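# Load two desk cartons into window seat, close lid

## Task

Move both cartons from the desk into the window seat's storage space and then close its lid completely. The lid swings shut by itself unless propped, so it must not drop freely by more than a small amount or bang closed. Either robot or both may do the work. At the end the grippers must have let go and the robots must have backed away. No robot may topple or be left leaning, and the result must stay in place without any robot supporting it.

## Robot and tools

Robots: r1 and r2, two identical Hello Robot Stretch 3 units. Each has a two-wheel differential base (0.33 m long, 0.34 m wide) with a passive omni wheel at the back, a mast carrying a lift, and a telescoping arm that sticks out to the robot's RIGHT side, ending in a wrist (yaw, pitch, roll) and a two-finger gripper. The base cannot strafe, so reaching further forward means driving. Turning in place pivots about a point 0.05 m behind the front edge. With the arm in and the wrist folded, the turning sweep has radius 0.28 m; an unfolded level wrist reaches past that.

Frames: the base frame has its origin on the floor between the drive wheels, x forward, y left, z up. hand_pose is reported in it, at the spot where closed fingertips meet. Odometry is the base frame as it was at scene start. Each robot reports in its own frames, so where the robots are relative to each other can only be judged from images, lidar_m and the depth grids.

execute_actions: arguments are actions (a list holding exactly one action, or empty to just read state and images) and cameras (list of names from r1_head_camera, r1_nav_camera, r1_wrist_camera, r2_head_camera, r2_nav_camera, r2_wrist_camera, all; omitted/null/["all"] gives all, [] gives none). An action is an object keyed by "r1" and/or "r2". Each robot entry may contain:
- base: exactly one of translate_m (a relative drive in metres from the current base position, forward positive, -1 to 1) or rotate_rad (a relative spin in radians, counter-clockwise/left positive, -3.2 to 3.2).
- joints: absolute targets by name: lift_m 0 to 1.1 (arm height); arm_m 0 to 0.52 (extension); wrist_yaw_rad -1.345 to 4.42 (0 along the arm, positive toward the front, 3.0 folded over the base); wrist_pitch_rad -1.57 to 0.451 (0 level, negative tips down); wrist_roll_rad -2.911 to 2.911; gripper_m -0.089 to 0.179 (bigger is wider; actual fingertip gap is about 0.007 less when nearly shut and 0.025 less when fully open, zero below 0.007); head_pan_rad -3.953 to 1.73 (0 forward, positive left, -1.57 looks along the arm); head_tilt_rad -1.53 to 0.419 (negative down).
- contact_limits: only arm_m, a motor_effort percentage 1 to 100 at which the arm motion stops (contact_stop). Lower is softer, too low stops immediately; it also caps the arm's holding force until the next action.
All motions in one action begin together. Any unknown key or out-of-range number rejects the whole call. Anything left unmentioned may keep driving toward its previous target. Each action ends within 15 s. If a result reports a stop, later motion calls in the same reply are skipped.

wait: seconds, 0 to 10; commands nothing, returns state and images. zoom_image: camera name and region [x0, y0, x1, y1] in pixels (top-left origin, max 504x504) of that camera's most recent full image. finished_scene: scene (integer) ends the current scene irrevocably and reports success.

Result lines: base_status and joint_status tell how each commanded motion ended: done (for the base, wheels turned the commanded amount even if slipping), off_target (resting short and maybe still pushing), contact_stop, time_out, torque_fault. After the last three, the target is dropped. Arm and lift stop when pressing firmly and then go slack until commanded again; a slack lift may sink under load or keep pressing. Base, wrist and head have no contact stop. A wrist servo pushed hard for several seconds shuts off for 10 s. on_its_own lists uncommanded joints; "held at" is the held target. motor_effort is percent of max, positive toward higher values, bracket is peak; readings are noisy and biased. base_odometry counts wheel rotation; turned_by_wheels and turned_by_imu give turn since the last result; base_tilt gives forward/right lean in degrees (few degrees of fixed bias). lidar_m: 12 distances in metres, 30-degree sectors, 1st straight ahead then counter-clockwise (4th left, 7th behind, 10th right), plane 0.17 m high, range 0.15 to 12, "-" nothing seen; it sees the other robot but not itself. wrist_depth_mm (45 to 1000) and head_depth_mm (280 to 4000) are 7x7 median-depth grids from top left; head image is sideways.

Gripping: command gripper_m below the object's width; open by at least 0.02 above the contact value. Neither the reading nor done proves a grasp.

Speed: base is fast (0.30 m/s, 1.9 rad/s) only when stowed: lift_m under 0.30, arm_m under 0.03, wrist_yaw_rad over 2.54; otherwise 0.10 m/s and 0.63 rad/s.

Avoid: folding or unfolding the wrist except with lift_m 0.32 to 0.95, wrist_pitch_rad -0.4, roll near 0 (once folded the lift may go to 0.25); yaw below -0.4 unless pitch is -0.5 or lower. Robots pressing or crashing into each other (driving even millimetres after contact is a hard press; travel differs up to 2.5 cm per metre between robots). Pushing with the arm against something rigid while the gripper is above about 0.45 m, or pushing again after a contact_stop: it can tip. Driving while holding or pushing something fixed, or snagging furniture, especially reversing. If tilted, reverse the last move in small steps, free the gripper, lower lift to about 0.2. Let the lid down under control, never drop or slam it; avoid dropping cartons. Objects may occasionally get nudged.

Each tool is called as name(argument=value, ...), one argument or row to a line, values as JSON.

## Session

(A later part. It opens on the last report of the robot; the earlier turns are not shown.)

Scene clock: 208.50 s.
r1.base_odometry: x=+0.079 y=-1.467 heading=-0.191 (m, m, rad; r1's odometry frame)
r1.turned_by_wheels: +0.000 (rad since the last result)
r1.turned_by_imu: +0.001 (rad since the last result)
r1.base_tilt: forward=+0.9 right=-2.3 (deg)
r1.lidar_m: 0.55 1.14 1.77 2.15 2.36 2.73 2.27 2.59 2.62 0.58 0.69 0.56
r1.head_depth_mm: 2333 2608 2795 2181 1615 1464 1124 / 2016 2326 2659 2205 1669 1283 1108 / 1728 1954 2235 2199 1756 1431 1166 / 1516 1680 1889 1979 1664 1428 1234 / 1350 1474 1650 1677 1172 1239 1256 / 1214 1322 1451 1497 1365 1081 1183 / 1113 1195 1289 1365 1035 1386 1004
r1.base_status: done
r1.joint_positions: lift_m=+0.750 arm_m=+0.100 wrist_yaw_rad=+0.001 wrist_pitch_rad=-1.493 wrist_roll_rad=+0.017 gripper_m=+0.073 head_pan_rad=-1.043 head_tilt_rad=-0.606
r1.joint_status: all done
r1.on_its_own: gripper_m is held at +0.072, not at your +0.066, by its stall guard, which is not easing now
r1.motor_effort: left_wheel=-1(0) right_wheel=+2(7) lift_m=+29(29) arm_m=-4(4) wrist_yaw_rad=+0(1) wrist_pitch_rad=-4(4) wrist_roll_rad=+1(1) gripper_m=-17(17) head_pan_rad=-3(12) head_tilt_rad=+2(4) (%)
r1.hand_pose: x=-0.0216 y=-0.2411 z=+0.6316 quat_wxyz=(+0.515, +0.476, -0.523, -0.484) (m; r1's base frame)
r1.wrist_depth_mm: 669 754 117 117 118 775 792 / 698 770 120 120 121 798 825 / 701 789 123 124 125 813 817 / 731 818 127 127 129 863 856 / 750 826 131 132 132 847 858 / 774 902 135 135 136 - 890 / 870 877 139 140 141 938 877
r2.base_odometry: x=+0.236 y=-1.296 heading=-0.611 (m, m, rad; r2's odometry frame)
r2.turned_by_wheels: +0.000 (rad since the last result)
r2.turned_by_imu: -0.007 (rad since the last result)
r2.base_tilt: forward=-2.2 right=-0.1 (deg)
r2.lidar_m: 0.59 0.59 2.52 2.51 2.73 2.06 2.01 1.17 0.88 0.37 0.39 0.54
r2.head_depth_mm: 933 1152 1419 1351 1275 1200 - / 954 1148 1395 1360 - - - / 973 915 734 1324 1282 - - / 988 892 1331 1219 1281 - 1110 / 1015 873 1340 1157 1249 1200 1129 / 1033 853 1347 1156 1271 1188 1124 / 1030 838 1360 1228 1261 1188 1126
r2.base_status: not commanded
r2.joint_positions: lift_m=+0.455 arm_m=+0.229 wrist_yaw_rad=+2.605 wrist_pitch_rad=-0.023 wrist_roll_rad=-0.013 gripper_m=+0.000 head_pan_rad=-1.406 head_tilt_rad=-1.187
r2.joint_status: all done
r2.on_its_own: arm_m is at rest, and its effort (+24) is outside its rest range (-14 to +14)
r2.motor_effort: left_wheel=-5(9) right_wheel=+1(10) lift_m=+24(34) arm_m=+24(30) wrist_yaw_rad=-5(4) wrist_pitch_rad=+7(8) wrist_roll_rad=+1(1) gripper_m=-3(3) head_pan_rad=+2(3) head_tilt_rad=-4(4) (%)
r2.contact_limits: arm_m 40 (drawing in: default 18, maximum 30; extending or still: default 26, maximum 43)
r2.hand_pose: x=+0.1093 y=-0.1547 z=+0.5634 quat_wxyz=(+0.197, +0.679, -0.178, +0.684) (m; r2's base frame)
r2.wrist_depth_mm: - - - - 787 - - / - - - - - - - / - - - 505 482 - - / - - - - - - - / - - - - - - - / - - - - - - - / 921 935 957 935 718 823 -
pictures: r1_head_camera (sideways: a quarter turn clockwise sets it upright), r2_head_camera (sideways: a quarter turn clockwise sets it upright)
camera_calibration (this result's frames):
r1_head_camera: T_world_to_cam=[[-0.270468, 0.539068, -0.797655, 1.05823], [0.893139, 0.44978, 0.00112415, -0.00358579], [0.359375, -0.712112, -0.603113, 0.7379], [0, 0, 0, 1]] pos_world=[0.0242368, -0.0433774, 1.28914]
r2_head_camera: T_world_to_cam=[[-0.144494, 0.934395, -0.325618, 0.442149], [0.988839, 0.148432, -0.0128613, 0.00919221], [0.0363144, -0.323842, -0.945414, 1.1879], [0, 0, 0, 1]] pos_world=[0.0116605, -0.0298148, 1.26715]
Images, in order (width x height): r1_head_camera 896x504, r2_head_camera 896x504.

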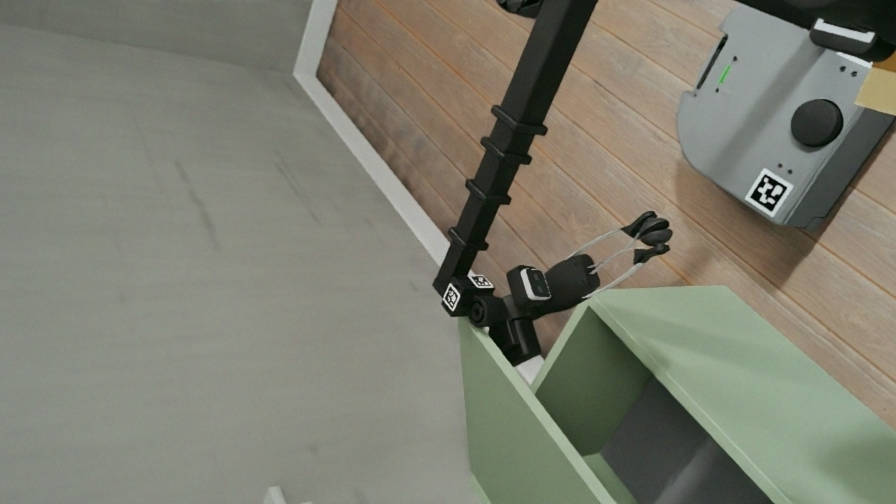

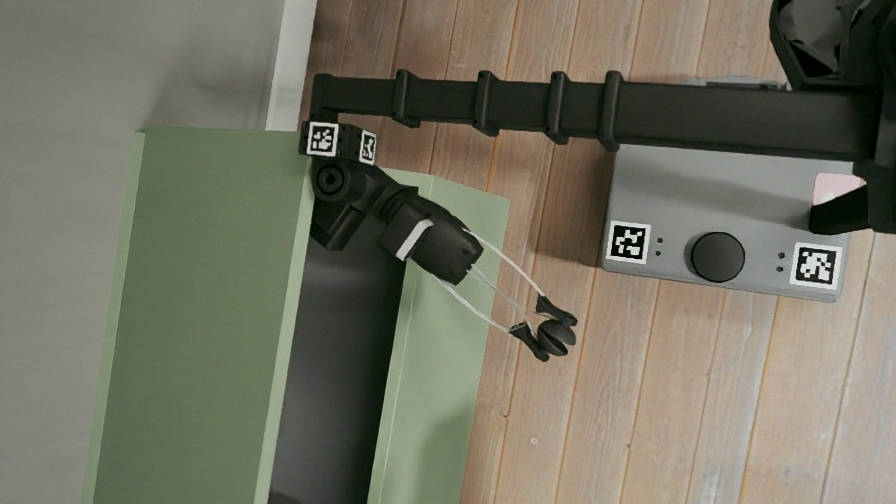

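execute_actions(
  actions=[
    {"r1":{"base":{"translate_m":0.1},"joints":{"head_pan_rad":-1.1,"lift_m":0.8}},"r2":{"joints":{"arm_m":0.27,"lift_m":0.515},"contact_limits":{"arm_m":40}}},
  ],
  cameras=["r2_head_camera"],
)

execute_actions(
  actions=[
    {"r1":{"base":{"translate_m":0.09}},"r2":{"joints":{"arm_m":0.33,"lift_m":0.565,"head_tilt_rad":-0.95},"contact_limits":{"arm_m":40}}},
  ],
  cameras=["r1_head_camera","r2_head_camera"],
)

Scene clock: 216.67 s.
r1.base_odometry: x=+0.177 y=-1.486 heading=-0.191 (m, m, rad; r1's odometry frame)
r1.turned_by_wheels: +0.000 (rad since the last result)
r1.turned_by_imu: +0.001 (rad since the last result)
r1.base_tilt: forward=+0.9 right=-2.1 (deg)
r1.lidar_m: 0.45 1.04 1.60 2.14 2.35 2.84 2.37 2.68 2.64 0.58 0.56 0.46
r1.head_depth_mm: 2355 2594 2782 2188 1665 1464 - / 2013 2358 2667 2192 1742 1278 1113 / 1700 1915 2211 1982 1762 1461 1188 / 1464 1625 1831 1827 923 1363 1252 / 1288 1418 1565 969 1257 1099 1204 / 1149 1253 1367 1439 1357 1387 999 / 1045 1119 1210 1300 1237 1384 908
r1.base_status: done
r1.joint_positions: lift_m=+0.799 arm_m=+0.100 wrist_yaw_rad=+0.001 wrist_pitch_rad=-1.493 wrist_roll_rad=+0.017 gripper_m=+0.073 head_pan_rad=-1.093 head_tilt_rad=-0.606
r1.joint_status: all done
r1.on_its_own: gripper_m is held at +0.072, not at your +0.066, by its stall guard, which is not easing now
r1.motor_effort: left_wheel=-1(0) right_wheel=+3(8) lift_m=+69(71) arm_m=-4(4) wrist_yaw_rad=-1(0) wrist_pitch_rad=-4(4) wrist_roll_rad=+1(1) gripper_m=-18(19) head_pan_rad=-3(10) head_tilt_rad=+4(3) (%)
r1.hand_pose: x=-0.0216 y=-0.2411 z=+0.6802 quat_wxyz=(+0.515, +0.476, -0.523, -0.484) (m; r1's base frame)
r1.wrist_depth_mm: 533 683 117 118 118 827 855 / 549 705 120 121 121 878 851 / 566 773 124 124 125 867 853 / 596 852 128 127 128 905 890 / 614 776 130 132 132 906 922 / 638 957 134 135 136 - 921 / 633 950 139 140 140 998 931
r2.base_odometry: x=+0.236 y=-1.296 heading=-0.611 (m, m, rad; r2's odometry frame)
r2.turned_by_wheels: +0.000 (rad since the last result)
r2.turned_by_imu: -0.008 (rad since the last result)
r2.base_tilt: forward=-2.2 right=+0.1 (deg)
r2.lidar_m: 0.58 2.89 2.52 2.52 2.75 2.06 2.00 1.18 0.88 0.37 0.38 0.54
r2.head_depth_mm: 933 1156 1416 1353 1274 1195 - / 951 1123 1436 1351 - - - / 973 788 1408 1313 1278 - - / 991 814 1389 1121 1280 - 1115 / 1010 851 1369 1065 1265 1192 1131 / 1010 825 1371 1146 1269 1195 1135 / 1023 851 1365 1211 1269 1192 1127
r2.base_status: not commanded
r2.joint_positions: lift_m=+0.514 arm_m=+0.269 wrist_yaw_rad=+2.605 wrist_pitch_rad=-0.023 wrist_roll_rad=-0.013 gripper_m=+0.000 head_pan_rad=-1.406 head_tilt_rad=-1.187
r2.joint_status: all done
r2.motor_effort: left_wheel=-5(7) right_wheel=+6(6) lift_m=+28(29) arm_m=+13(24) wrist_yaw_rad=-4(3) wrist_pitch_rad=+8(7) wrist_roll_rad=+1(0) gripper_m=-3(2) head_pan_rad=+4(3) head_tilt_rad=-4(4) (%)
r2.contact_limits: arm_m 40 (drawing in: default 18, maximum 30; extending or still: default 26, maximum 43)
r2.hand_pose: x=+0.1095 y=-0.1939 z=+0.6231 quat_wxyz=(+0.197, +0.679, -0.178, +0.684) (m; r2's base frame)
r2.wrist_depth_mm: - - - - 466 - - / - - - - - - - / - - - - 416 - - / - - - - 440 - - / - - - - - - - / - - - - - - - / - - - - 822 - -
pictures: r2_head_camera (sideways: a quarter turn clockwise sets it upright)
camera_calibration (this result's frames):
r2_head_camera: T_world_to_cam=[[-0.144495, 0.934395, -0.325617, 0.442149], [0.988839, 0.148432, -0.0128613, 0.00919222], [0.0363146, -0.323841, -0.945414, 1.1879], [0, 0, 0, 1]] pos_world=[0.0116605, -0.0298148, 1.26715]
Images, in order (width x height): r2_head_camera 896x504.

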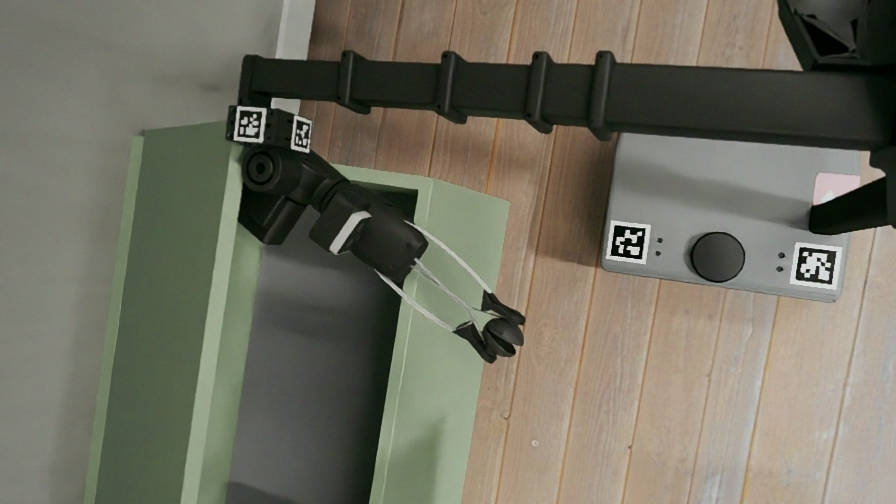

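Scene clock: 218.83 s.
r1.base_odometry: x=+0.266 y=-1.503 heading=-0.191 (m, m, rad; r1's odometry frame)
r1.turned_by_wheels: +0.000 (rad since the last result)
r1.turned_by_imu: +0.001 (rad since the last result)
r1.base_tilt: forward=+0.7 right=-2.2 (deg)
r1.lidar_m: 0.36 0.94 1.45 2.12 2.33 2.92 2.45 2.77 0.69 0.59 0.45 0.37
r1.head_depth_mm: 2234 2556 2771 2191 1757 1473 - / 1825 2102 2497 2058 1753 1468 1123 / 1533 1731 1983 2052 1749 1459 1254 / 1319 1464 1648 926 1173 1113 1206 / 1168 1278 1413 1457 1312 1350 987 / 1042 1129 1230 1338 1378 1383 1170 / 939 1001 1073 1191 1268 1354 1192
r1.base_status: done
r1.joint_positions: lift_m=+0.799 arm_m=+0.100 wrist_yaw_rad=+0.001 wrist_pitch_rad=-1.493 wrist_roll_rad=+0.017 gripper_m=+0.073 head_pan_rad=-1.093 head_tilt_rad=-0.606
r1.joint_status: not commanded
r1.on_its_own: gripper_m is held at +0.072, not at your +0.066, by its stall guard, which is not easing now
r1.motor_effort: left_wheel=+0(0) right_wheel=+2(7) lift_m=+68(69) arm_m=-4(4) wrist_yaw_rad=-1(1) wrist_pitch_rad=-4(4) wrist_roll_rad=+1(1) gripper_m=-18(17) head_pan_rad=-3(3) head_tilt_rad=+3(2) (%)
r1.hand_pose: x=-0.0216 y=-0.2411 z=+0.6802 quat_wxyz=(+0.515, +0.476, -0.523, -0.484) (m; r1's base frame)
r1.wrist_depth_mm: 472 528 117 117 119 830 837 / 460 559 120 120 121 865 855 / 477 605 124 124 125 881 867 / 492 640 128 128 129 908 878 / 507 618 131 131 133 899 941 / 533 919 135 135 135 - 956 / 566 963 139 139 141 965 947
r2.base_odometry: x=+0.236 y=-1.296 heading=-0.611 (m, m, rad; r2's odometry frame)
r2.turned_by_wheels: +0.000 (rad since the last result)
r2.turned_by_imu: +0.000 (rad since the last result)
r2.base_tilt: forward=-2.1 right=+0.0 (deg)
r2.lidar_m: 0.59 2.88 2.52 2.52 2.75 2.06 2.00 1.18 0.88 0.37 0.38 0.54
r2.head_depth_mm: 790 930 1101 1402 1387 1247 - / 788 944 1091 1445 1362 1241 - / 798 962 1102 1382 1310 1220 1163 / 810 986 1156 1417 1297 1202 1156 / 821 1004 1206 1425 1320 1222 1126 / 827 1029 1237 1421 1137 1234 1128 / 846 1047 1267 1451 1143 1238 1126
r2.base_status: not commanded
r2.joint_positions: lift_m=+0.565 arm_m=+0.329 wrist_yaw_rad=+2.610 wrist_pitch_rad=-0.023 wrist_roll_rad=-0.013 gripper_m=+0.000 head_pan_rad=-1.406 head_tilt_rad=-0.952
r2.joint_status: all done
r2.motor_effort: left_wheel=+0(5) right_wheel=+0(7) lift_m=+25(32) arm_m=+14(15) wrist_yaw_rad=-8(9) wrist_pitch_rad=+8(7) wrist_roll_rad=+1(0) gripper_m=-3(3) head_pan_rad=+4(3) head_tilt_rad=+1(14) (%)
r2.contact_limits: arm_m 40 (drawing in: default 18, maximum 30; extending or still: default 26, maximum 43)
r2.hand_pose: x=+0.1082 y=-0.2531 z=+0.6733 quat_wxyz=(+0.195, +0.680, -0.176, +0.685) (m; r2's base frame)
r2.wrist_depth_mm: - - - - 434 665 - / - - - - - - - / - - - - - - - / - - - - 409 724 - / - - - - 435 - - / - - - - - - - / - - - - - - -
pictures: r1_head_camera (sideways: a quarter turn clockwise sets it upright), r2_head_camera (sideways: a quarter turn clockwise sets it upright)
camera_calibration (this result's frames):
r1_head_camera: T_world_to_cam=[[-0.243179, 0.551907, -0.797661, 1.05807], [0.914506, 0.404571, 0.00112476, -0.00371693], [0.323331, -0.729192, -0.603105, 0.73811], [0, 0, 0, 1]] pos_world=[0.0220458, -0.0442299, 1.28914]
r2_head_camera: T_world_to_cam=[[-0.127824, 0.833966, -0.536807, 0.717125], [0.98926, 0.145895, -0.0089035, 0.00404042], [0.0708922, -0.53218, -0.843658, 1.05549], [0, 0, 0, 1]] pos_world=[0.0128426, -0.0369375, 1.27547]
Images, in order (width x height): r1_head_camera 896x504, r2_head_camera 896x504.

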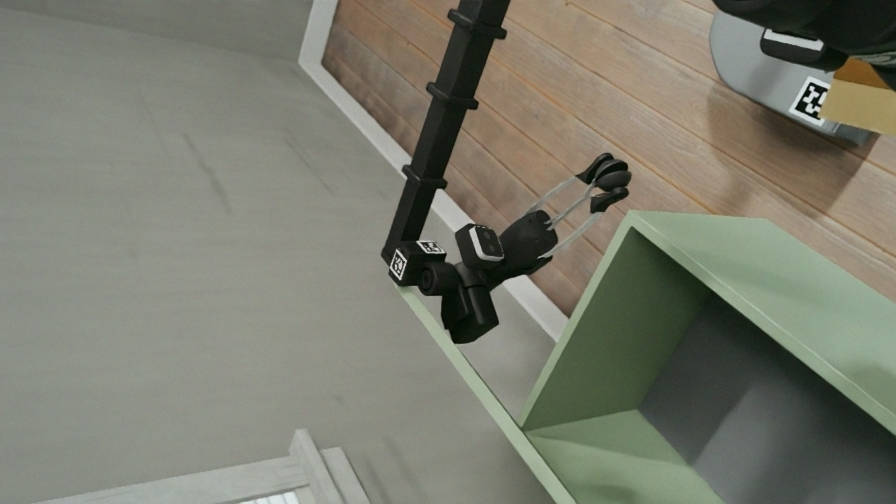

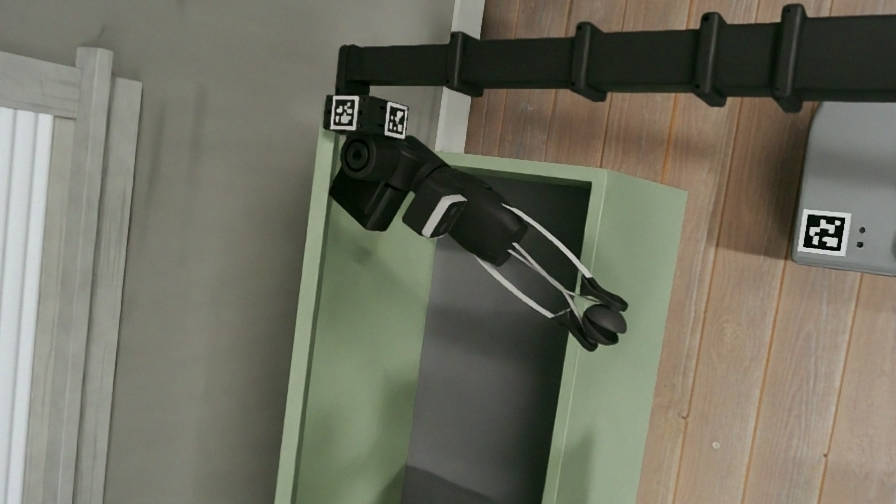

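execute_actions(
  actions=[
    {"r1":{"base":{"rotate_rad":1.41},"joints":{"head_pan_rad":-1.75,"head_tilt_rad":-0.95,"lift_m":0.72}},"r2":{"joints":{"arm_m":0.46,"lift_m":0.575},"contact_limits":{"arm_m":30}}},
  ],
  cameras=["r1_head_camera","r1_nav_camera","r2_head_camera"],
)

Scene clock: 227.23 s.
r1.base_odometry: x=+0.266 y=-1.503 heading=+1.219 (m, m, rad; r1's odometry frame)
r1.turned_by_wheels: +1.410 (rad since the last result)
r1.turned_by_imu: +1.424 (rad since the last result)
r1.base_tilt: forward=+0.9 right=-2.1 (deg)
r1.lidar_m: 2.13 2.20 2.99 2.46 3.00 2.74 0.59 0.52 0.38 0.36 0.38 1.20
r1.head_depth_mm: 866 834 1284 1445 1149 1259 - / 848 806 1242 1469 1366 - - / 834 802 1152 1420 - 1211 - / 818 781 1085 1363 - 612 590 / 806 757 1020 1369 - 617 1102 / 792 760 972 1355 1270 1190 1130 / 776 732 922 1258 1334 1238 1126
r1.base_status: done
r1.joint_positions: lift_m=+0.720 arm_m=+0.100 wrist_yaw_rad=+0.001 wrist_pitch_rad=-1.493 wrist_roll_rad=+0.017 gripper_m=+0.073 head_pan_rad=-1.743 head_tilt_rad=-0.938
r1.joint_status: all done
r1.on_its_own: gripper_m is held at +0.072, not at your +0.066, by its stall guard, which is not easing now
r1.motor_effort: left_wheel=+0(4) right_wheel=+2(7) lift_m=+29(62) arm_m=-4(4) wrist_yaw_rad=+0(1) wrist_pitch_rad=-4(4) wrist_roll_rad=+1(1) gripper_m=-17(17) head_pan_rad=-3(32) head_tilt_rad=-7(34) (%)
r1.hand_pose: x=-0.0216 y=-0.2411 z=+0.6016 quat_wxyz=(+0.515, +0.476, -0.523, -0.484) (m; r1's base frame)
r1.wrist_depth_mm: 736 343 117 117 118 701 685 / 770 752 120 121 121 522 507 / 754 778 124 125 125 782 808 / 780 801 127 127 128 815 798 / 860 793 130 131 132 835 686 / 816 834 134 135 136 - 694 / 844 839 140 139 140 866 699
r2.base_odometry: x=+0.236 y=-1.296 heading=-0.610 (m, m, rad; r2's odometry frame)
r2.turned_by_wheels: +0.000 (rad since the last result)
r2.turned_by_imu: +0.000 (rad since the last result)
r2.base_tilt: forward=-2.1 right=+0.1 (deg)
r2.lidar_m: 0.56 2.88 2.52 2.52 2.75 2.06 2.01 1.18 0.88 0.37 0.38 0.54
r2.head_depth_mm: 786 923 1110 1391 1370 - - / 787 860 1183 1425 1366 1235 - / 803 742 - 1381 1295 1220 1163 / 806 764 1108 1411 1301 1203 1156 / 822 787 1202 1420 1101 1211 1127 / 828 774 1237 1427 1140 1239 1123 / 844 795 1273 1450 1137 1233 1095
r2.base_status: not commanded
r2.joint_positions: lift_m=+0.575 arm_m=+0.459 wrist_yaw_rad=+2.613 wrist_pitch_rad=-0.022 wrist_roll_rad=-0.013 gripper_m=+0.000 head_pan_rad=-1.406 head_tilt_rad=-0.950
r2.joint_status: all done
r2.motor_effort: left_wheel=+2(5) right_wheel=-1(7) lift_m=+22(29) arm_m=+11(18) wrist_yaw_rad=-10(11) wrist_pitch_rad=+7(8) wrist_roll_rad=+1(1) gripper_m=-3(2) head_pan_rad=+4(3) head_tilt_rad=+0(1) (%)
r2.contact_limits: arm_m 30 (drawing in: default 18, maximum 30; extending or still: default 26, maximum 43)
r2.hand_pose: x=+0.1076 y=-0.3831 z=+0.6836 quat_wxyz=(+0.194, +0.680, -0.175, +0.685) (m; r2's base frame)
r2.wrist_depth_mm: - - - - 617 509 420 / - - - - - - 478 / - - - - - - 471 / - - - - - - - / - - - - - 545 438 / - - - - - - 432 / - - - - - - -
pictures: r1_head_camera (sideways: a quarter turn clockwise sets it upright), r1_nav_camera (sideways: a quarter turn counterclockwise sets it upright), r2_head_camera (sideways: a quarter turn clockwise sets it upright)
camera_calibration (this result's frames):
r1_head_camera: T_world_to_cam=[[0.179471, 0.810346, -0.55779, 0.742913], [0.973333, -0.228613, -0.0189505, 0.0220561], [-0.142874, -0.539514, -0.829766, 1.03573], [0, 0, 0, 1]] pos_world=[-0.0068203, -0.0381842, 1.27422]
r1_nav_camera: T_world_to_cam=[[-0.136501, -0.783655, 0.606013, -0.74132], [-0.988516, 0.147787, -0.0315498, 0.0967898], [-0.0648368, -0.60336, -0.794829, 0.991084], [0, 0, 0, 1]] pos_world=[0.0587458, 0.00273728, 1.24005]
r2_head_camera: T_world_to_cam=[[-0.127677, 0.833083, -0.538211, 0.718954], [0.989262, 0.14588, -0.00887342, 0.00400127], [0.0711221, -0.533565, -0.842763, 1.05432], [0, 0, 0, 1]] pos_world=[0.0128498, -0.0369809, 1.27553]
Images, in order (width x height): r1_head_camera 896x504, r1_nav_camera 672x504, r2_head_camera 896x504.

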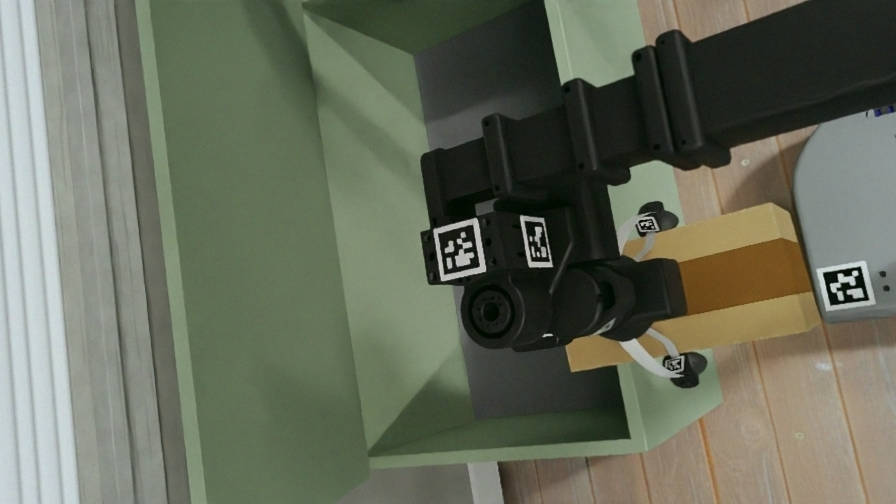

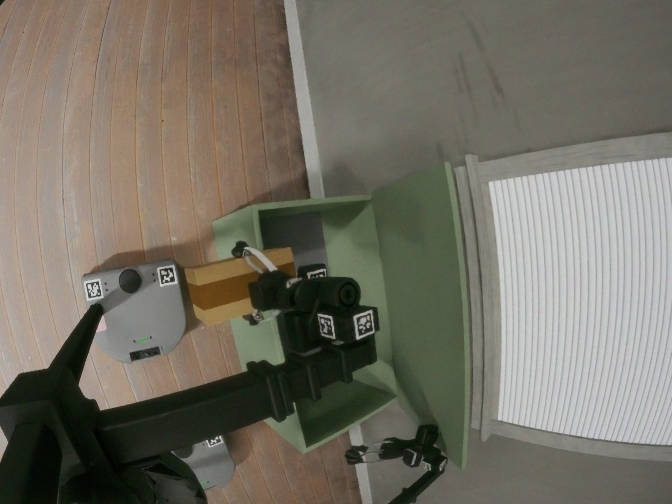

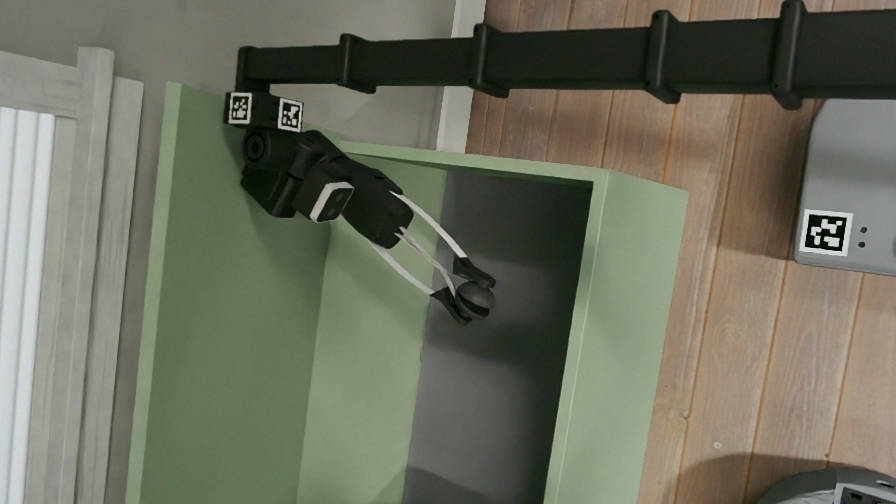

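execute_actions(
  actions=[
    {"r1":{"joints":{"arm_m":0.39,"lift_m":0.64}}},
  ],
  cameras=[],
)

execute_actions(
  actions=[
    {"r1":{"joints":{"lift_m":0.29}}},
  ],
  cameras=["r1_head_camera","r1_wrist_camera"],
)

Scene clock: 235.63 s.
r1.base_odometry: x=+0.266 y=-1.503 heading=+1.219 (m, m, rad; r1's odometry frame)
r1.turned_by_wheels: +0.000 (rad since the last result)
r1.turned_by_imu: +0.001 (rad since the last result)
r1.base_tilt: forward=+1.0 right=-2.0 (deg)
r1.lidar_m: 2.13 2.20 2.99 2.46 2.99 2.74 0.59 0.52 0.38 0.36 0.38 1.20
r1.head_depth_mm: 867 833 1278 1435 1145 1255 1154 / 848 803 1245 1469 1185 - - / 835 802 1140 1448 - 1210 - / 819 767 - 1408 1294 1207 1169 / 804 723 - 853 913 1189 1149 / 793 760 973 1308 1285 1153 1131 / 775 731 924 1256 1336 1236 1130
r1.base_status: not commanded
r1.joint_positions: lift_m=+0.640 arm_m=+0.390 wrist_yaw_rad=+0.000 wrist_pitch_rad=-1.493 wrist_roll_rad=+0.017 gripper_m=+0.073 head_pan_rad=-1.743 head_tilt_rad=-0.938
r1.joint_status: all done
r1.on_its_own: gripper_m is held at +0.072, not at your +0.066, by its stall guard, which is not easing now
r1.motor_effort: left_wheel=+0(0) right_wheel=+2(2) lift_m=+29(30) arm_m=+2(3) wrist_yaw_rad=+1(1) wrist_pitch_rad=-4(4) wrist_roll_rad=+1(1) gripper_m=-18(18) head_pan_rad=-3(3) head_tilt_rad=-6(7) (%)
r1.hand_pose: x=-0.0216 y=-0.5307 z=+0.5216 quat_wxyz=(+0.515, +0.476, -0.523, -0.484) (m; r1's base frame)
r1.wrist_depth_mm: 649 278 117 118 118 599 597 / 655 278 120 120 121 630 625 / 683 276 124 124 125 637 643 / 710 300 127 127 129 638 655 / 719 292 131 131 132 656 661 / 728 376 135 136 136 - 437 / 756 310 139 140 140 324 335
r2.base_odometry: x=+0.236 y=-1.296 heading=-0.610 (m, m, rad; r2's odometry frame)
r2.turned_by_wheels: +0.000 (rad since the last result)
r2.turned_by_imu: -0.001 (rad since the last result)
r2.base_tilt: forward=-2.2 right=+0.1 (deg)
r2.lidar_m: 0.56 2.88 2.52 2.52 2.76 2.06 2.00 1.18 0.88 0.37 0.38 0.54
r2.head_depth_mm: 784 925 1111 1389 1366 - - / 788 857 1176 1421 1372 1231 - / 804 746 - 1379 1296 1222 1159 / 808 761 1105 1408 1296 1198 1155 / 822 787 1209 1423 1098 1215 1124 / 827 772 1242 1428 1142 1240 1124 / 844 793 1265 1445 1137 1240 1097
r2.base_status: not commanded
r2.joint_positions: lift_m=+0.575 arm_m=+0.459 wrist_yaw_rad=+2.613 wrist_pitch_rad=-0.022 wrist_roll_rad=-0.013 gripper_m=+0.000 head_pan_rad=-1.406 head_tilt_rad=-0.950
r2.joint_status: not commanded
r2.motor_effort: left_wheel=+2(1) right_wheel=-2(2) lift_m=+22(22) arm_m=+11(11) wrist_yaw_rad=-10(11) wrist_pitch_rad=+8(7) wrist_roll_rad=+1(1) gripper_m=-3(2) head_pan_rad=+3(4) head_tilt_rad=+0(0) (%)
r2.hand_pose: x=+0.1076 y=-0.3831 z=+0.6836 quat_wxyz=(+0.194, +0.680, -0.175, +0.685) (m; r2's base frame)
r2.wrist_depth_mm: - - - - - - - / - - - - 627 518 - / - - - - - - - / - - - - - - - / - - - - - - - / - - - - - - - / - - - - - - -
pictures: none
No camera images: the call's "cameras" was empty. Leave "cameras" out to get every camera's image.

Scene clock: 239.63 s.
r1.base_odometry: x=+0.266 y=-1.503 heading=+1.219 (m, m, rad; r1's odometry frame)
r1.turned_by_wheels: +0.000 (rad since the last result)
r1.turned_by_imu: +0.000 (rad since the last result)
r1.base_tilt: forward=+0.9 right=-2.2 (deg)
r1.lidar_m: 2.13 2.20 2.99 2.46 3.01 2.74 0.59 0.52 0.38 0.36 0.38 1.20
r1.head_depth_mm: 865 834 1281 1439 1147 1258 1139 / 847 805 1245 1461 1147 1239 1155 / 835 801 1148 1432 1316 1227 - / 817 781 1084 1417 1230 1215 1162 / 807 754 1024 1359 1138 1192 1146 / 790 760 972 1354 1293 1147 1127 / 777 730 924 1260 1336 1233 1126
r1.base_status: not commanded
r1.joint_positions: lift_m=+0.290 arm_m=+0.390 wrist_yaw_rad=+0.000 wrist_pitch_rad=-1.493 wrist_roll_rad=+0.017 gripper_m=+0.073 head_pan_rad=-1.743 head_tilt_rad=-0.938
r1.joint_status: all done
r1.on_its_own: gripper_m is held at +0.072, not at your +0.066, by its stall guard, which is not easing now
r1.motor_effort: left_wheel=+0(0) right_wheel=+2(2) lift_m=+29(31) arm_m=+2(2) wrist_yaw_rad=+0(0) wrist_pitch_rad=-4(4) wrist_roll_rad=+1(1) gripper_m=-18(18) head_pan_rad=-3(3) head_tilt_rad=-7(6) (%)
r1.hand_pose: x=-0.0216 y=-0.5307 z=+0.1716 quat_wxyz=(+0.515, +0.476, -0.523, -0.484) (m; r1's base frame)
r1.wrist_depth_mm: 220 255 118 117 118 262 262 / 221 261 120 121 121 267 268 / 224 267 124 124 125 275 273 / 222 271 127 128 128 280 282 / 224 270 131 131 132 289 287 / 222 290 134 136 136 - 297 / 212 294 139 139 140 300 302
r2.base_odometry: x=+0.236 y=-1.296 heading=-0.610 (m, m, rad; r2's odometry frame)
r2.turned_by_wheels: +0.000 (rad since the last result)
r2.turned_by_imu: +0.000 (rad since the last result)
r2.base_tilt: forward=-2.2 right=+0.0 (deg)
r2.lidar_m: 0.56 2.87 2.52 2.51 2.75 2.06 2.01 1.18 0.88 0.37 0.38 0.54
r2.head_depth_mm: 786 919 1110 1392 1367 - - / 789 857 1183 1420 1365 1235 - / 800 743 - 1378 1297 1215 1166 / 806 761 1110 1411 1300 1200 1155 / 821 785 1202 1419 1099 1218 1122 / 826 774 1238 1425 1139 1235 1128 / 849 794 1271 1453 1139 1228 1098
r2.base_status: not commanded
r2.joint_positions: lift_m=+0.575 arm_m=+0.459 wrist_yaw_rad=+2.613 wrist_pitch_rad=-0.022 wrist_roll_rad=-0.013 gripper_m=+0.000 head_pan_rad=-1.406 head_tilt_rad=-0.950
r2.joint_status: not commanded
r2.motor_effort: left_wheel=+2(2) right_wheel=-1(2) lift_m=+22(22) arm_m=+11(11) wrist_yaw_rad=-9(11) wrist_pitch_rad=+8(8) wrist_roll_rad=+1(1) gripper_m=-3(2) head_pan_rad=+2(3) head_tilt_rad=+0(0) (%)
r2.hand_pose: x=+0.1076 y=-0.3831 z=+0.6836 quat_wxyz=(+0.194, +0.680, -0.175, +0.685) (m; r2's base frame)
r2.wrist_depth_mm: - - - - - - - / - - - - - - - / - - - - - - - / - - - - - - - / - - - - 728 - - / - - - - - 559 - / - - - - - - 438
pictures: r1_head_camera (sideways: a quarter turn clockwise sets it upright), r1_wrist_camera
camera_calibration (this result's frames):
r1_head_camera: T_world_to_cam=[[0.179522, 0.810373, -0.557734, 0.74284], [0.973321, -0.228665, -0.0189544, 0.0220613], [-0.142894, -0.539451, -0.829803, 1.03578], [0, 0, 0, 1]] pos_world=[-0.00682206, -0.0381817, 1.27422]
r1_wrist_camera: T_world_to_cam=[[-0.999808, 0.00194898, 0.0195143, -0.0253836], [0.00433692, 0.992386, 0.123087, 0.530813], [-0.0191258, 0.123148, -0.992204, 0.401056], [0, 0, 0, 1]] pos_world=[-0.0200103, -0.576112, 0.333088]
Images, in order (width x height): r1_head_camera 896x504, r1_wrist_camera 644x364.

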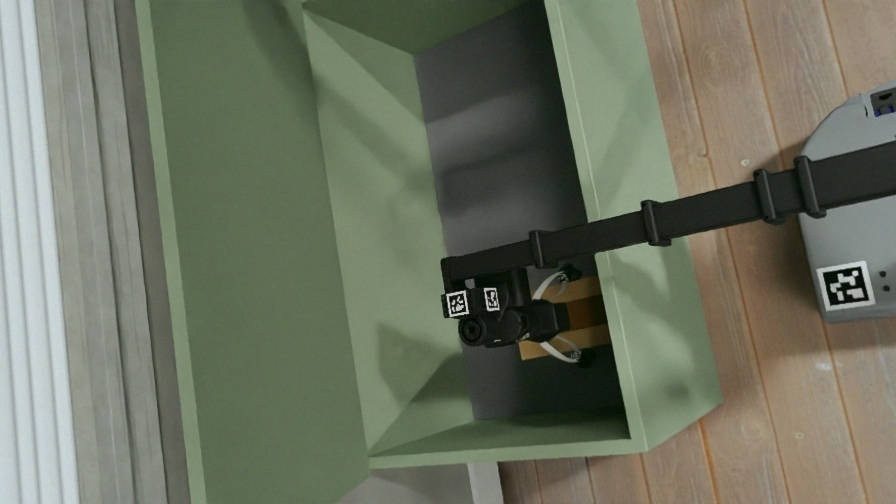

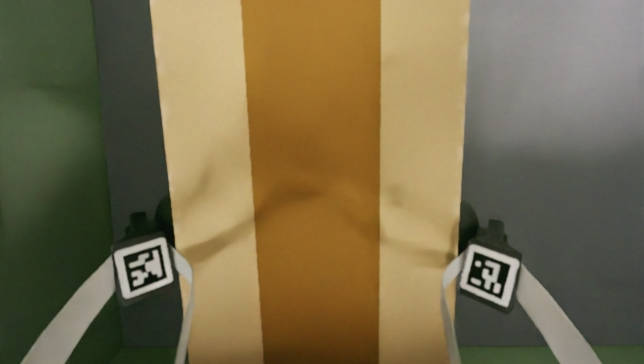

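execute_actions(
  actions=[
    {"r1":{"base":{"translate_m":0.05},"joints":{"lift_m":0.264}}},
  ],
  cameras=[],
)

execute_actions(
  actions=[
    {"r1":{"joints":{"gripper_m":0.16}}},
  ],
  cameras=[],
)

execute_actions(
  actions=[
    {"r1":{"joints":{"lift_m":0.58}}},
  ],
  cameras=["r1_wrist_camera"],
)

execute_actions(
  actions=[
    {"r1":{"base":{"rotate_rad":2.13},"joints":{"arm_m":0.0,"lift_m":0.8,"head_pan_rad":-0.1,"head_tilt_rad":-0.4}}},
  ],
  cameras=[],
)

execute_actions(
  actions=[
    {"r1":{"base":{"translate_m":1.0},"joints":{"lift_m":1.06,"gripper_m":0.179}}},
  ],
  cameras=["r1_head_camera"],
)

Scene clock: 251.70 s.
r1.base_odometry: x=+0.283 y=-1.456 heading=+1.219 (m, m, rad; r1's odometry frame)
r1.turned_by_wheels: +0.000 (rad since the last result)
r1.turned_by_imu: +0.000 (rad since the last result)
r1.base_tilt: forward=+0.7 right=-1.9 (deg)
r1.lidar_m: 2.08 2.16 2.92 2.46 3.00 2.80 0.64 0.52 0.38 0.36 0.38 1.20
r1.head_depth_mm: 866 832 1290 1468 1145 1250 1138 / 848 804 1244 1470 1139 1236 1151 / 834 801 1151 1434 1314 1233 - / 817 781 1082 1427 1295 1206 1165 / 806 762 1026 1379 1166 1189 1149 / 791 758 970 1284 1270 1207 1129 / 775 729 1020 1353 1376 1236 1124
r1.base_status: done
r1.joint_positions: lift_m=+0.264 arm_m=+0.390 wrist_yaw_rad=+0.000 wrist_pitch_rad=-1.493 wrist_roll_rad=+0.017 gripper_m=+0.073 head_pan_rad=-1.743 head_tilt_rad=-0.938
r1.joint_status: all done
r1.on_its_own: gripper_m is held at +0.072, not at your +0.066, by its stall guard, which is not easing now
r1.motor_effort: left_wheel=+0(2) right_wheel=+2(7) lift_m=+29(25) arm_m=+2(2) wrist_yaw_rad=+1(0) wrist_pitch_rad=-4(4) wrist_roll_rad=+1(1) gripper_m=-19(18) head_pan_rad=-2(3) head_tilt_rad=-6(6) (%)
r1.hand_pose: x=-0.0216 y=-0.5307 z=+0.1456 quat_wxyz=(+0.515, +0.476, -0.523, -0.484) (m; r1's base frame)
r1.wrist_depth_mm: 159 195 118 118 119 235 236 / 159 196 121 122 122 239 239 / 160 197 124 124 126 247 249 / 160 211 127 127 129 253 254 / 161 192 131 132 132 259 260 / 157 262 135 135 137 - 266 / - 229 139 139 140 272 273
r2.base_odometry: x=+0.236 y=-1.296 heading=-0.610 (m, m, rad; r2's odometry frame)
r2.turned_by_wheels: +0.000 (rad since the last result)
r2.turned_by_imu: +0.000 (rad since the last result)
r2.base_tilt: forward=-2.2 right=+0.1 (deg)
r2.lidar_m: 0.60 2.89 2.53 2.52 2.76 2.06 2.01 1.18 0.88 0.37 0.38 0.54
r2.head_depth_mm: 787 921 1110 1390 1373 - - / 786 856 1189 1423 1366 1230 - / 802 744 - 1387 1292 1219 1159 / 809 760 1108 1408 1295 1199 1158 / 821 785 1203 1424 1103 1214 1128 / 826 774 1236 1438 1143 1230 1126 / 846 796 1272 1454 1139 1235 1121
r2.base_status: not commanded
r2.joint_positions: lift_m=+0.575 arm_m=+0.459 wrist_yaw_rad=+2.613 wrist_pitch_rad=-0.022 wrist_roll_rad=-0.013 gripper_m=+0.000 head_pan_rad=-1.406 head_tilt_rad=-0.950
r2.joint_status: not commanded
r2.motor_effort: left_wheel=+2(2) right_wheel=-2(1) lift_m=+22(22) arm_m=+11(11) wrist_yaw_rad=-10(11) wrist_pitch_rad=+7(7) wrist_roll_rad=+1(0) gripper_m=-3(3) head_pan_rad=+2(3) head_tilt_rad=+0(0) (%)
r2.hand_pose: x=+0.1076 y=-0.3831 z=+0.6836 quat_wxyz=(+0.194, +0.680, -0.175, +0.685) (m; r2's base frame)
r2.wrist_depth_mm: - - - - - - - / - - - - - - - / - - - - - - - / - - - - - - - / - - - - 769 - - / - - - - - 616 - / - - - - 917 - 470
pictures: none
No camera images: the call's "cameras" was empty. Leave "cameras" out to get every camera's image.

Scene clock: 253.07 s.
r1.base_odometry: x=+0.283 y=-1.456 heading=+1.219 (m, m, rad; r1's odometry frame)
r1.turned_by_wheels: +0.000 (rad since the last result)
r1.turned_by_imu: +0.000 (rad since the last result)
r1.base_tilt: forward=+1.0 right=-2.1 (deg)
r1.lidar_m: 2.07 2.14 2.92 2.46 3.01 2.80 0.64 0.52 0.38 0.36 0.38 1.20
r1.head_depth_mm: 867 834 1287 1471 1144 1254 1136 / 845 804 1247 1463 1143 1230 1155 / 836 801 1156 1430 1322 1232 - / 818 783 1080 1424 1310 1211 1163 / 807 761 1022 1379 1163 1194 1147 / 790 759 970 1282 1217 1208 1132 / 773 729 1018 1356 1372 1238 1126
r1.base_status: not commanded
r1.joint_positions: lift_m=+0.264 arm_m=+0.390 wrist_yaw_rad=+0.000 wrist_pitch_rad=-1.495 wrist_roll_rad=+0.017 gripper_m=+0.160 head_pan_rad=-1.743 head_tilt_rad=-0.938
r1.joint_status: all done
r1.motor_effort: left_wheel=+0(0) right_wheel=+2(2) lift_m=+29(29) arm_m=+2(2) wrist_yaw_rad=+0(0) wrist_pitch_rad=-3(4) wrist_roll_rad=+1(1) gripper_m=-1(84) head_pan_rad=-2(2) head_tilt_rad=-6(6) (%)
r1.hand_pose: x=-0.0216 y=-0.5302 z=+0.1456 quat_wxyz=(+0.514, +0.477, -0.523, -0.485) (m; r1's base frame)
r1.wrist_depth_mm: 160 194 121 121 122 236 236 / 159 196 124 124 125 243 243 / 160 209 127 127 128 248 248 / 159 210 130 130 132 256 256 / 156 256 134 134 135 259 260 / - 260 137 137 138 265 268 / 164 229 141 141 142 276 277
r2.base_odometry: x=+0.236 y=-1.296 heading=-0.610 (m, m, rad; r2's odometry frame)
r2.turned_by_wheels: +0.000 (rad since the last result)
r2.turned_by_imu: +0.000 (rad since the last result)
r2.base_tilt: forward=-2.2 right=+0.0 (deg)
r2.lidar_m: 0.60 2.88 2.53 2.51 2.76 2.06 2.00 1.18 0.88 0.37 0.38 0.54
r2.head_depth_mm: 786 923 1110 1387 1372 - - / 786 858 1181 1430 1362 1234 - / 800 743 - 1389 1302 1222 1162 / 808 760 1111 1403 1300 1200 1158 / 819 786 1203 1418 1099 1220 1123 / 826 773 1240 1429 1146 1231 1124 / 843 795 1273 1462 1139 1239 1124
r2.base_status: not commanded
r2.joint_positions: lift_m=+0.575 arm_m=+0.459 wrist_yaw_rad=+2.613 wrist_pitch_rad=-0.022 wrist_roll_rad=-0.013 gripper_m=+0.000 head_pan_rad=-1.406 head_tilt_rad=-0.950
r2.joint_status: not commanded
r2.motor_effort: left_wheel=+2(2) right_wheel=-2(2) lift_m=+22(22) arm_m=+11(11) wrist_yaw_rad=-11(11) wrist_pitch_rad=+7(8) wrist_roll_rad=+1(1) gripper_m=-3(3) head_pan_rad=+3(3) head_tilt_rad=+0(0) (%)
r2.hand_pose: x=+0.1076 y=-0.3831 z=+0.6836 quat_wxyz=(+0.194, +0.680, -0.175, +0.685) (m; r2's base frame)
r2.wrist_depth_mm: - - - - - - - / - - - - - - - / - - - - - - - / - - - - - - - / - - - - 774 - - / - - - - - 619 - / - - - - 888 - 466
pictures: none
No camera images: the call's "cameras" was empty. Leave "cameras" out to get every camera's image.

Scene clock: 256.77 s.
r1.base_odometry: x=+0.283 y=-1.456 heading=+1.219 (m, m, rad; r1's odometry frame)
r1.turned_by_wheels: +0.000 (rad since the last result)
r1.turned_by_imu: +0.000 (rad since the last result)
r1.base_tilt: forward=+0.8 right=-2.1 (deg)
r1.lidar_m: 2.07 2.15 2.92 2.46 2.99 2.79 0.64 0.52 0.38 0.36 0.38 1.20
r1.head_depth_mm: 866 834 1288 1465 1144 1256 1144 / 847 805 1243 1463 1141 1252 - / 834 803 1152 1442 1343 1216 - / 818 781 982 1423 1313 1216 1169 / 804 760 - 1423 1201 1195 1146 / 793 759 956 1246 1264 1204 1128 / 775 730 1018 1353 1376 1242 1124
r1.base_status: not commanded
r1.joint_positions: lift_m=+0.579 arm_m=+0.390 wrist_yaw_rad=+0.000 wrist_pitch_rad=-1.495 wrist_roll_rad=+0.017 gripper_m=+0.160 head_pan_rad=-1.743 head_tilt_rad=-0.938
r1.joint_status: all done
r1.motor_effort: left_wheel=+0(0) right_wheel=+2(2) lift_m=+56(59) arm_m=+2(2) wrist_yaw_rad=+0(0) wrist_pitch_rad=-3(3) wrist_roll_rad=+1(1) gripper_m=-1(1) head_pan_rad=-1(2) head_tilt_rad=-6(7) (%)
r1.hand_pose: x=-0.0216 y=-0.5300 z=+0.4607 quat_wxyz=(+0.514, +0.477, -0.522, -0.485) (m; r1's base frame)
r1.wrist_depth_mm: 605 224 470 545 549 542 536 / 610 225 462 547 566 565 563 / 631 244 475 447 563 561 579 / 643 243 478 461 591 591 591 / 662 269 473 470 597 591 603 / 677 262 393 418 426 404 428 / 708 267 318 316 321 319 320
r2.base_odometry: x=+0.236 y=-1.296 heading=-0.610 (m, m, rad; r2's odometry frame)
r2.turned_by_wheels: +0.000 (rad since the last result)
r2.turned_by_imu: +0.000 (rad since the last result)
r2.base_tilt: forward=-2.2 right=+0.1 (deg)
r2.lidar_m: 0.60 2.88 2.52 2.51 2.76 2.06 2.00 1.18 0.88 0.37 0.38 0.54
r2.head_depth_mm: 785 922 1112 1391 1367 - - / 788 858 1186 1428 1367 1233 - / 803 743 - 1381 1298 1216 1156 / 806 763 1108 1409 1302 1202 1151 / 823 785 1209 1413 1103 1216 1127 / 828 774 1237 1430 1140 1231 1123 / 843 796 1268 1461 1135 1233 1129
r2.base_status: not commanded
r2.joint_positions: lift_m=+0.575 arm_m=+0.459 wrist_yaw_rad=+2.613 wrist_pitch_rad=-0.022 wrist_roll_rad=-0.013 gripper_m=+0.000 head_pan_rad=-1.406 head_tilt_rad=-0.950
r2.joint_status: not commanded
r2.motor_effort: left_wheel=+1(1) right_wheel=-2(1) lift_m=+22(22) arm_m=+11(11) wrist_yaw_rad=-10(10) wrist_pitch_rad=+7(7) wrist_roll_rad=+0(1) gripper_m=-2(2) head_pan_rad=+3(2) head_tilt_rad=+0(0) (%)
r2.hand_pose: x=+0.1076 y=-0.3831 z=+0.6836 quat_wxyz=(+0.194, +0.680, -0.175, +0.685) (m; r2's base frame)
r2.wrist_depth_mm: - - - - - - - / - - - - - - - / - - - - 800 - - / - - - - - - - / - - - - - - - / - - - - - - - / - - - - 883 - -
pictures: r1_wrist_camera
camera_calibration (this result's frames):
r1_wrist_camera: T_world_to_cam=[[-0.999808, 0.00189219, 0.01952, -0.0310589], [0.00433474, 0.992039, 0.12586, 0.493065], [-0.0191265, 0.12592, -0.991856, 0.689099], [0, 0, 0, 1]] pos_world=[-0.0200102, -0.575852, 0.622037]
Images, in order (width x height): r1_wrist_camera 644x364.

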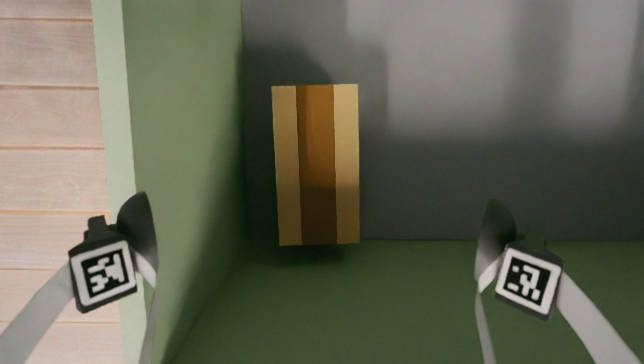

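Scene clock: 261.07 s.
r1.base_odometry: x=+0.283 y=-1.456 heading=-2.935 (m, m, rad; r1's odometry frame)
r1.turned_by_wheels: +2.130 (rad since the last result)
r1.turned_by_imu: +2.151 (rad since the last result)
r1.base_tilt: forward=+0.9 right=-2.2 (deg)
r1.lidar_m: 2.79 2.76 0.64 0.51 0.38 0.36 0.38 1.24 2.07 2.16 2.96 2.46
r1.head_depth_mm: 2497 2656 2664 2899 2218 1728 1423 / 2592 2775 2887 3118 2210 1723 1422 / 2676 2868 2985 3070 2206 1717 1416 / 2792 3000 3230 3089 2227 1736 1417 / 2910 3132 2974 3015 2207 1731 1415 / 3034 3269 3593 3058 2212 1719 1423 / 3130 3456 3721 3110 2233 1731 1426
r1.base_status: done
r1.joint_positions: lift_m=+0.799 arm_m=+0.001 wrist_yaw_rad=+0.000 wrist_pitch_rad=-1.496 wrist_roll_rad=+0.017 gripper_m=+0.160 head_pan_rad=-0.107 head_tilt_rad=-0.409
r1.joint_status: all done
r1.motor_effort: left_wheel=+0(5) right_wheel=+2(8) lift_m=+56(61) arm_m=-4(4) wrist_yaw_rad=+0(0) wrist_pitch_rad=-2(2) wrist_roll_rad=+1(1) gripper_m=+1(1) head_pan_rad=+3(41) head_tilt_rad=+6(37) (%)
r1.hand_pose: x=-0.0216 y=-0.1408 z=+0.6807 quat_wxyz=(+0.514, +0.477, -0.522, -0.485) (m; r1's base frame)
r1.wrist_depth_mm: 820 833 827 840 811 839 816 / 839 847 831 831 868 837 848 / 838 872 858 856 859 869 864 / 883 883 893 - 872 874 884 / 879 874 879 - 909 921 922 / 928 915 963 937 833 706 943 / 940 933 961 944 812 561 873
r2.base_odometry: x=+0.236 y=-1.296 heading=-0.610 (m, m, rad; r2's odometry frame)
r2.turned_by_wheels: +0.000 (rad since the last result)
r2.turned_by_imu: +0.000 (rad since the last result)
r2.base_tilt: forward=-2.1 right=+0.1 (deg)
r2.lidar_m: 0.59 2.88 2.52 2.52 2.75 2.06 2.01 1.18 0.88 0.37 0.38 0.54
r2.head_depth_mm: 787 922 1109 1389 1367 - - / 789 857 1185 1425 1365 1234 - / 801 742 - 1380 1296 1218 1163 / 808 760 1112 1408 1300 1202 1153 / 820 787 1204 1423 1100 1214 1123 / 825 774 1237 1431 1140 1238 1124 / 844 795 1270 1453 1136 1236 1128
r2.base_status: not commanded
r2.joint_positions: lift_m=+0.575 arm_m=+0.459 wrist_yaw_rad=+2.613 wrist_pitch_rad=-0.022 wrist_roll_rad=-0.013 gripper_m=+0.000 head_pan_rad=-1.406 head_tilt_rad=-0.950
r2.joint_status: not commanded
r2.motor_effort: left_wheel=+2(2) right_wheel=-2(2) lift_m=+22(22) arm_m=+11(11) wrist_yaw_rad=-11(11) wrist_pitch_rad=+8(7) wrist_roll_rad=+1(1) gripper_m=-2(3) head_pan_rad=+3(3) head_tilt_rad=+0(0) (%)
r2.hand_pose: x=+0.1076 y=-0.3831 z=+0.6836 quat_wxyz=(+0.194, +0.680, -0.175, +0.685) (m; r2's base frame)
r2.wrist_depth_mm: - - - - - - - / - - - - - - - / - - - - - - - / - - - - - - - / - - - - - - - / - - - - - - - / - - - - - - -
pictures: none
No camera images: the call's "cameras" was empty. Leave "cameras" out to get every camera's image.

Scene clock: 272.00 s.
r1.base_odometry: x=-0.696 y=-1.662 heading=-2.935 (m, m, rad; r1's odometry frame)
r1.turned_by_wheels: +0.000 (rad since the last result)
r1.turned_by_imu: +0.008 (rad since the last result)
r1.base_tilt: forward=+0.8 right=-2.1 (deg)
r1.lidar_m: 1.79 2.23 2.16 2.26 0.73 0.83 1.27 2.49 2.59 2.71 1.65 1.65
r1.head_depth_mm: 1752 1857 1950 1518 2212 1726 1419 / 1798 1926 2023 1628 2221 1723 1417 / 1877 2008 2101 1627 2222 1721 1421 / 1945 2085 2166 2433 2217 1726 1420 / 2022 2187 2295 2031 2119 1734 1423 / 2122 2293 2471 2700 2205 1727 1422 / 2213 2425 2628 2830 2212 1728 1425
r1.base_status: done
r1.joint_positions: lift_m=+1.059 arm_m=+0.001 wrist_yaw_rad=+0.000 wrist_pitch_rad=-1.496 wrist_roll_rad=+0.017 gripper_m=+0.179 head_pan_rad=-0.107 head_tilt_rad=-0.408
r1.joint_status: all done
r1.motor_effort: left_wheel=-1(0) right_wheel=+2(7) lift_m=+56(56) arm_m=-4(4) wrist_yaw_rad=+0(0) wrist_pitch_rad=-2(2) wrist_roll_rad=+1(1) gripper_m=+0(76) head_pan_rad=+3(4) head_tilt_rad=+4(4) (%)
r1.hand_pose: x=-0.0216 y=-0.1408 z=+0.9407 quat_wxyz=(+0.514, +0.477, -0.522, -0.485) (m; r1's base frame)
r1.wrist_depth_mm: - - - - - - - / - - - - - - - / - - - - - - - / - - - - - - - / - - - - - - - / - - - - - - - / - - - - - - -
r2.base_odometry: x=+0.236 y=-1.296 heading=-0.610 (m, m, rad; r2's odometry frame)
r2.turned_by_wheels: +0.000 (rad since the last result)
r2.turned_by_imu: -0.001 (rad since the last result)
r2.base_tilt: forward=-2.2 right=+0.0 (deg)
r2.lidar_m: 2.75 2.89 3.00 0.70 2.76 2.06 2.00 1.18 0.88 0.37 0.38 0.54
r2.head_depth_mm: 786 923 1112 1390 1365 - - / 789 859 1187 1423 1361 1232 - / 801 743 - 1388 1296 1219 1156 / 809 761 1107 1408 1301 1200 1154 / 821 786 1204 1423 1101 1219 1129 / 828 772 1236 1429 1141 1240 1127 / 846 795 1274 1457 1134 1231 1122
r2.base_status: not commanded
r2.joint_positions: lift_m=+0.575 arm_m=+0.459 wrist_yaw_rad=+2.613 wrist_pitch_rad=-0.022 wrist_roll_rad=-0.013 gripper_m=+0.000 head_pan_rad=-1.406 head_tilt_rad=-0.950
r2.joint_status: not commanded
r2.motor_effort: left_wheel=+2(2) right_wheel=-2(2) lift_m=+22(22) arm_m=+11(11) wrist_yaw_rad=-10(10) wrist_pitch_rad=+7(7) wrist_roll_rad=+0(0) gripper_m=-2(3) head_pan_rad=+4(3) head_tilt_rad=+0(1) (%)
r2.hand_pose: x=+0.1076 y=-0.3831 z=+0.6836 quat_wxyz=(+0.194, +0.680, -0.175, +0.685) (m; r2's base frame)
r2.wrist_depth_mm: - - - - - - - / - - - - - - - / - - - - - - - / - - - - - - - / - - - - - - - / - - - - - - - / - - - - - - -
pictures: r1_head_camera (sideways: a quarter turn clockwise sets it upright)
camera_calibration (this result's frames):
r1_head_camera: T_world_to_cam=[[-0.427107, 0.0840298, -0.900288, 1.19302], [0.166268, 0.985993, 0.0131499, -0.0148099], [0.888783, -0.144072, -0.435096, 0.516065], [0, 0, 0, 1]] pos_world=[0.0533411, -0.0112963, 1.2988]
Images, in order (width x height): r1_head_camera 896x504.

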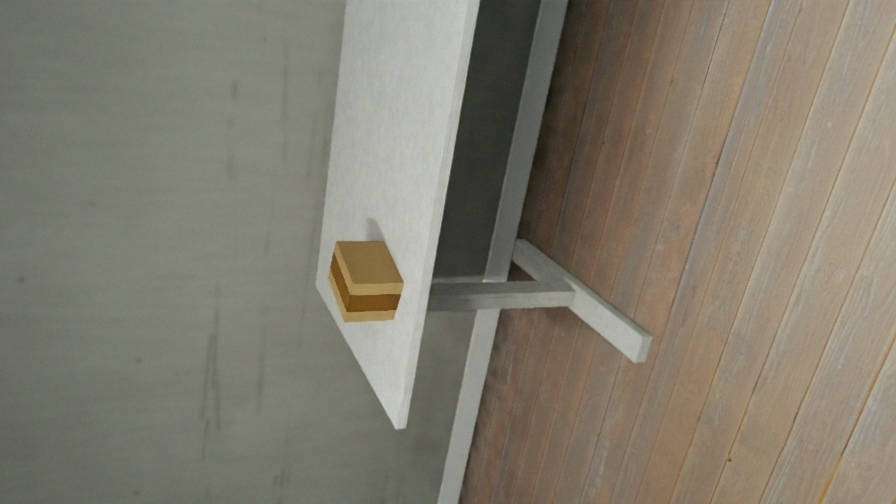

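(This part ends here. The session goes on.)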